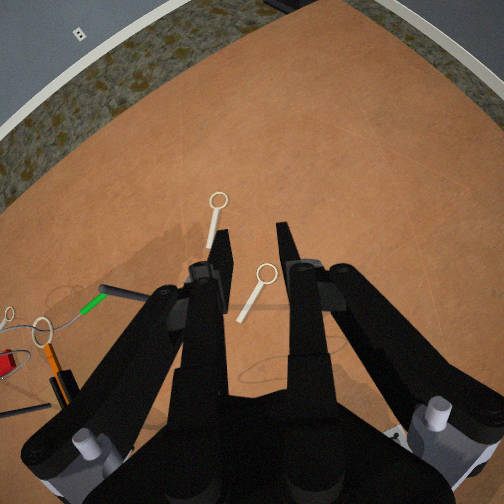

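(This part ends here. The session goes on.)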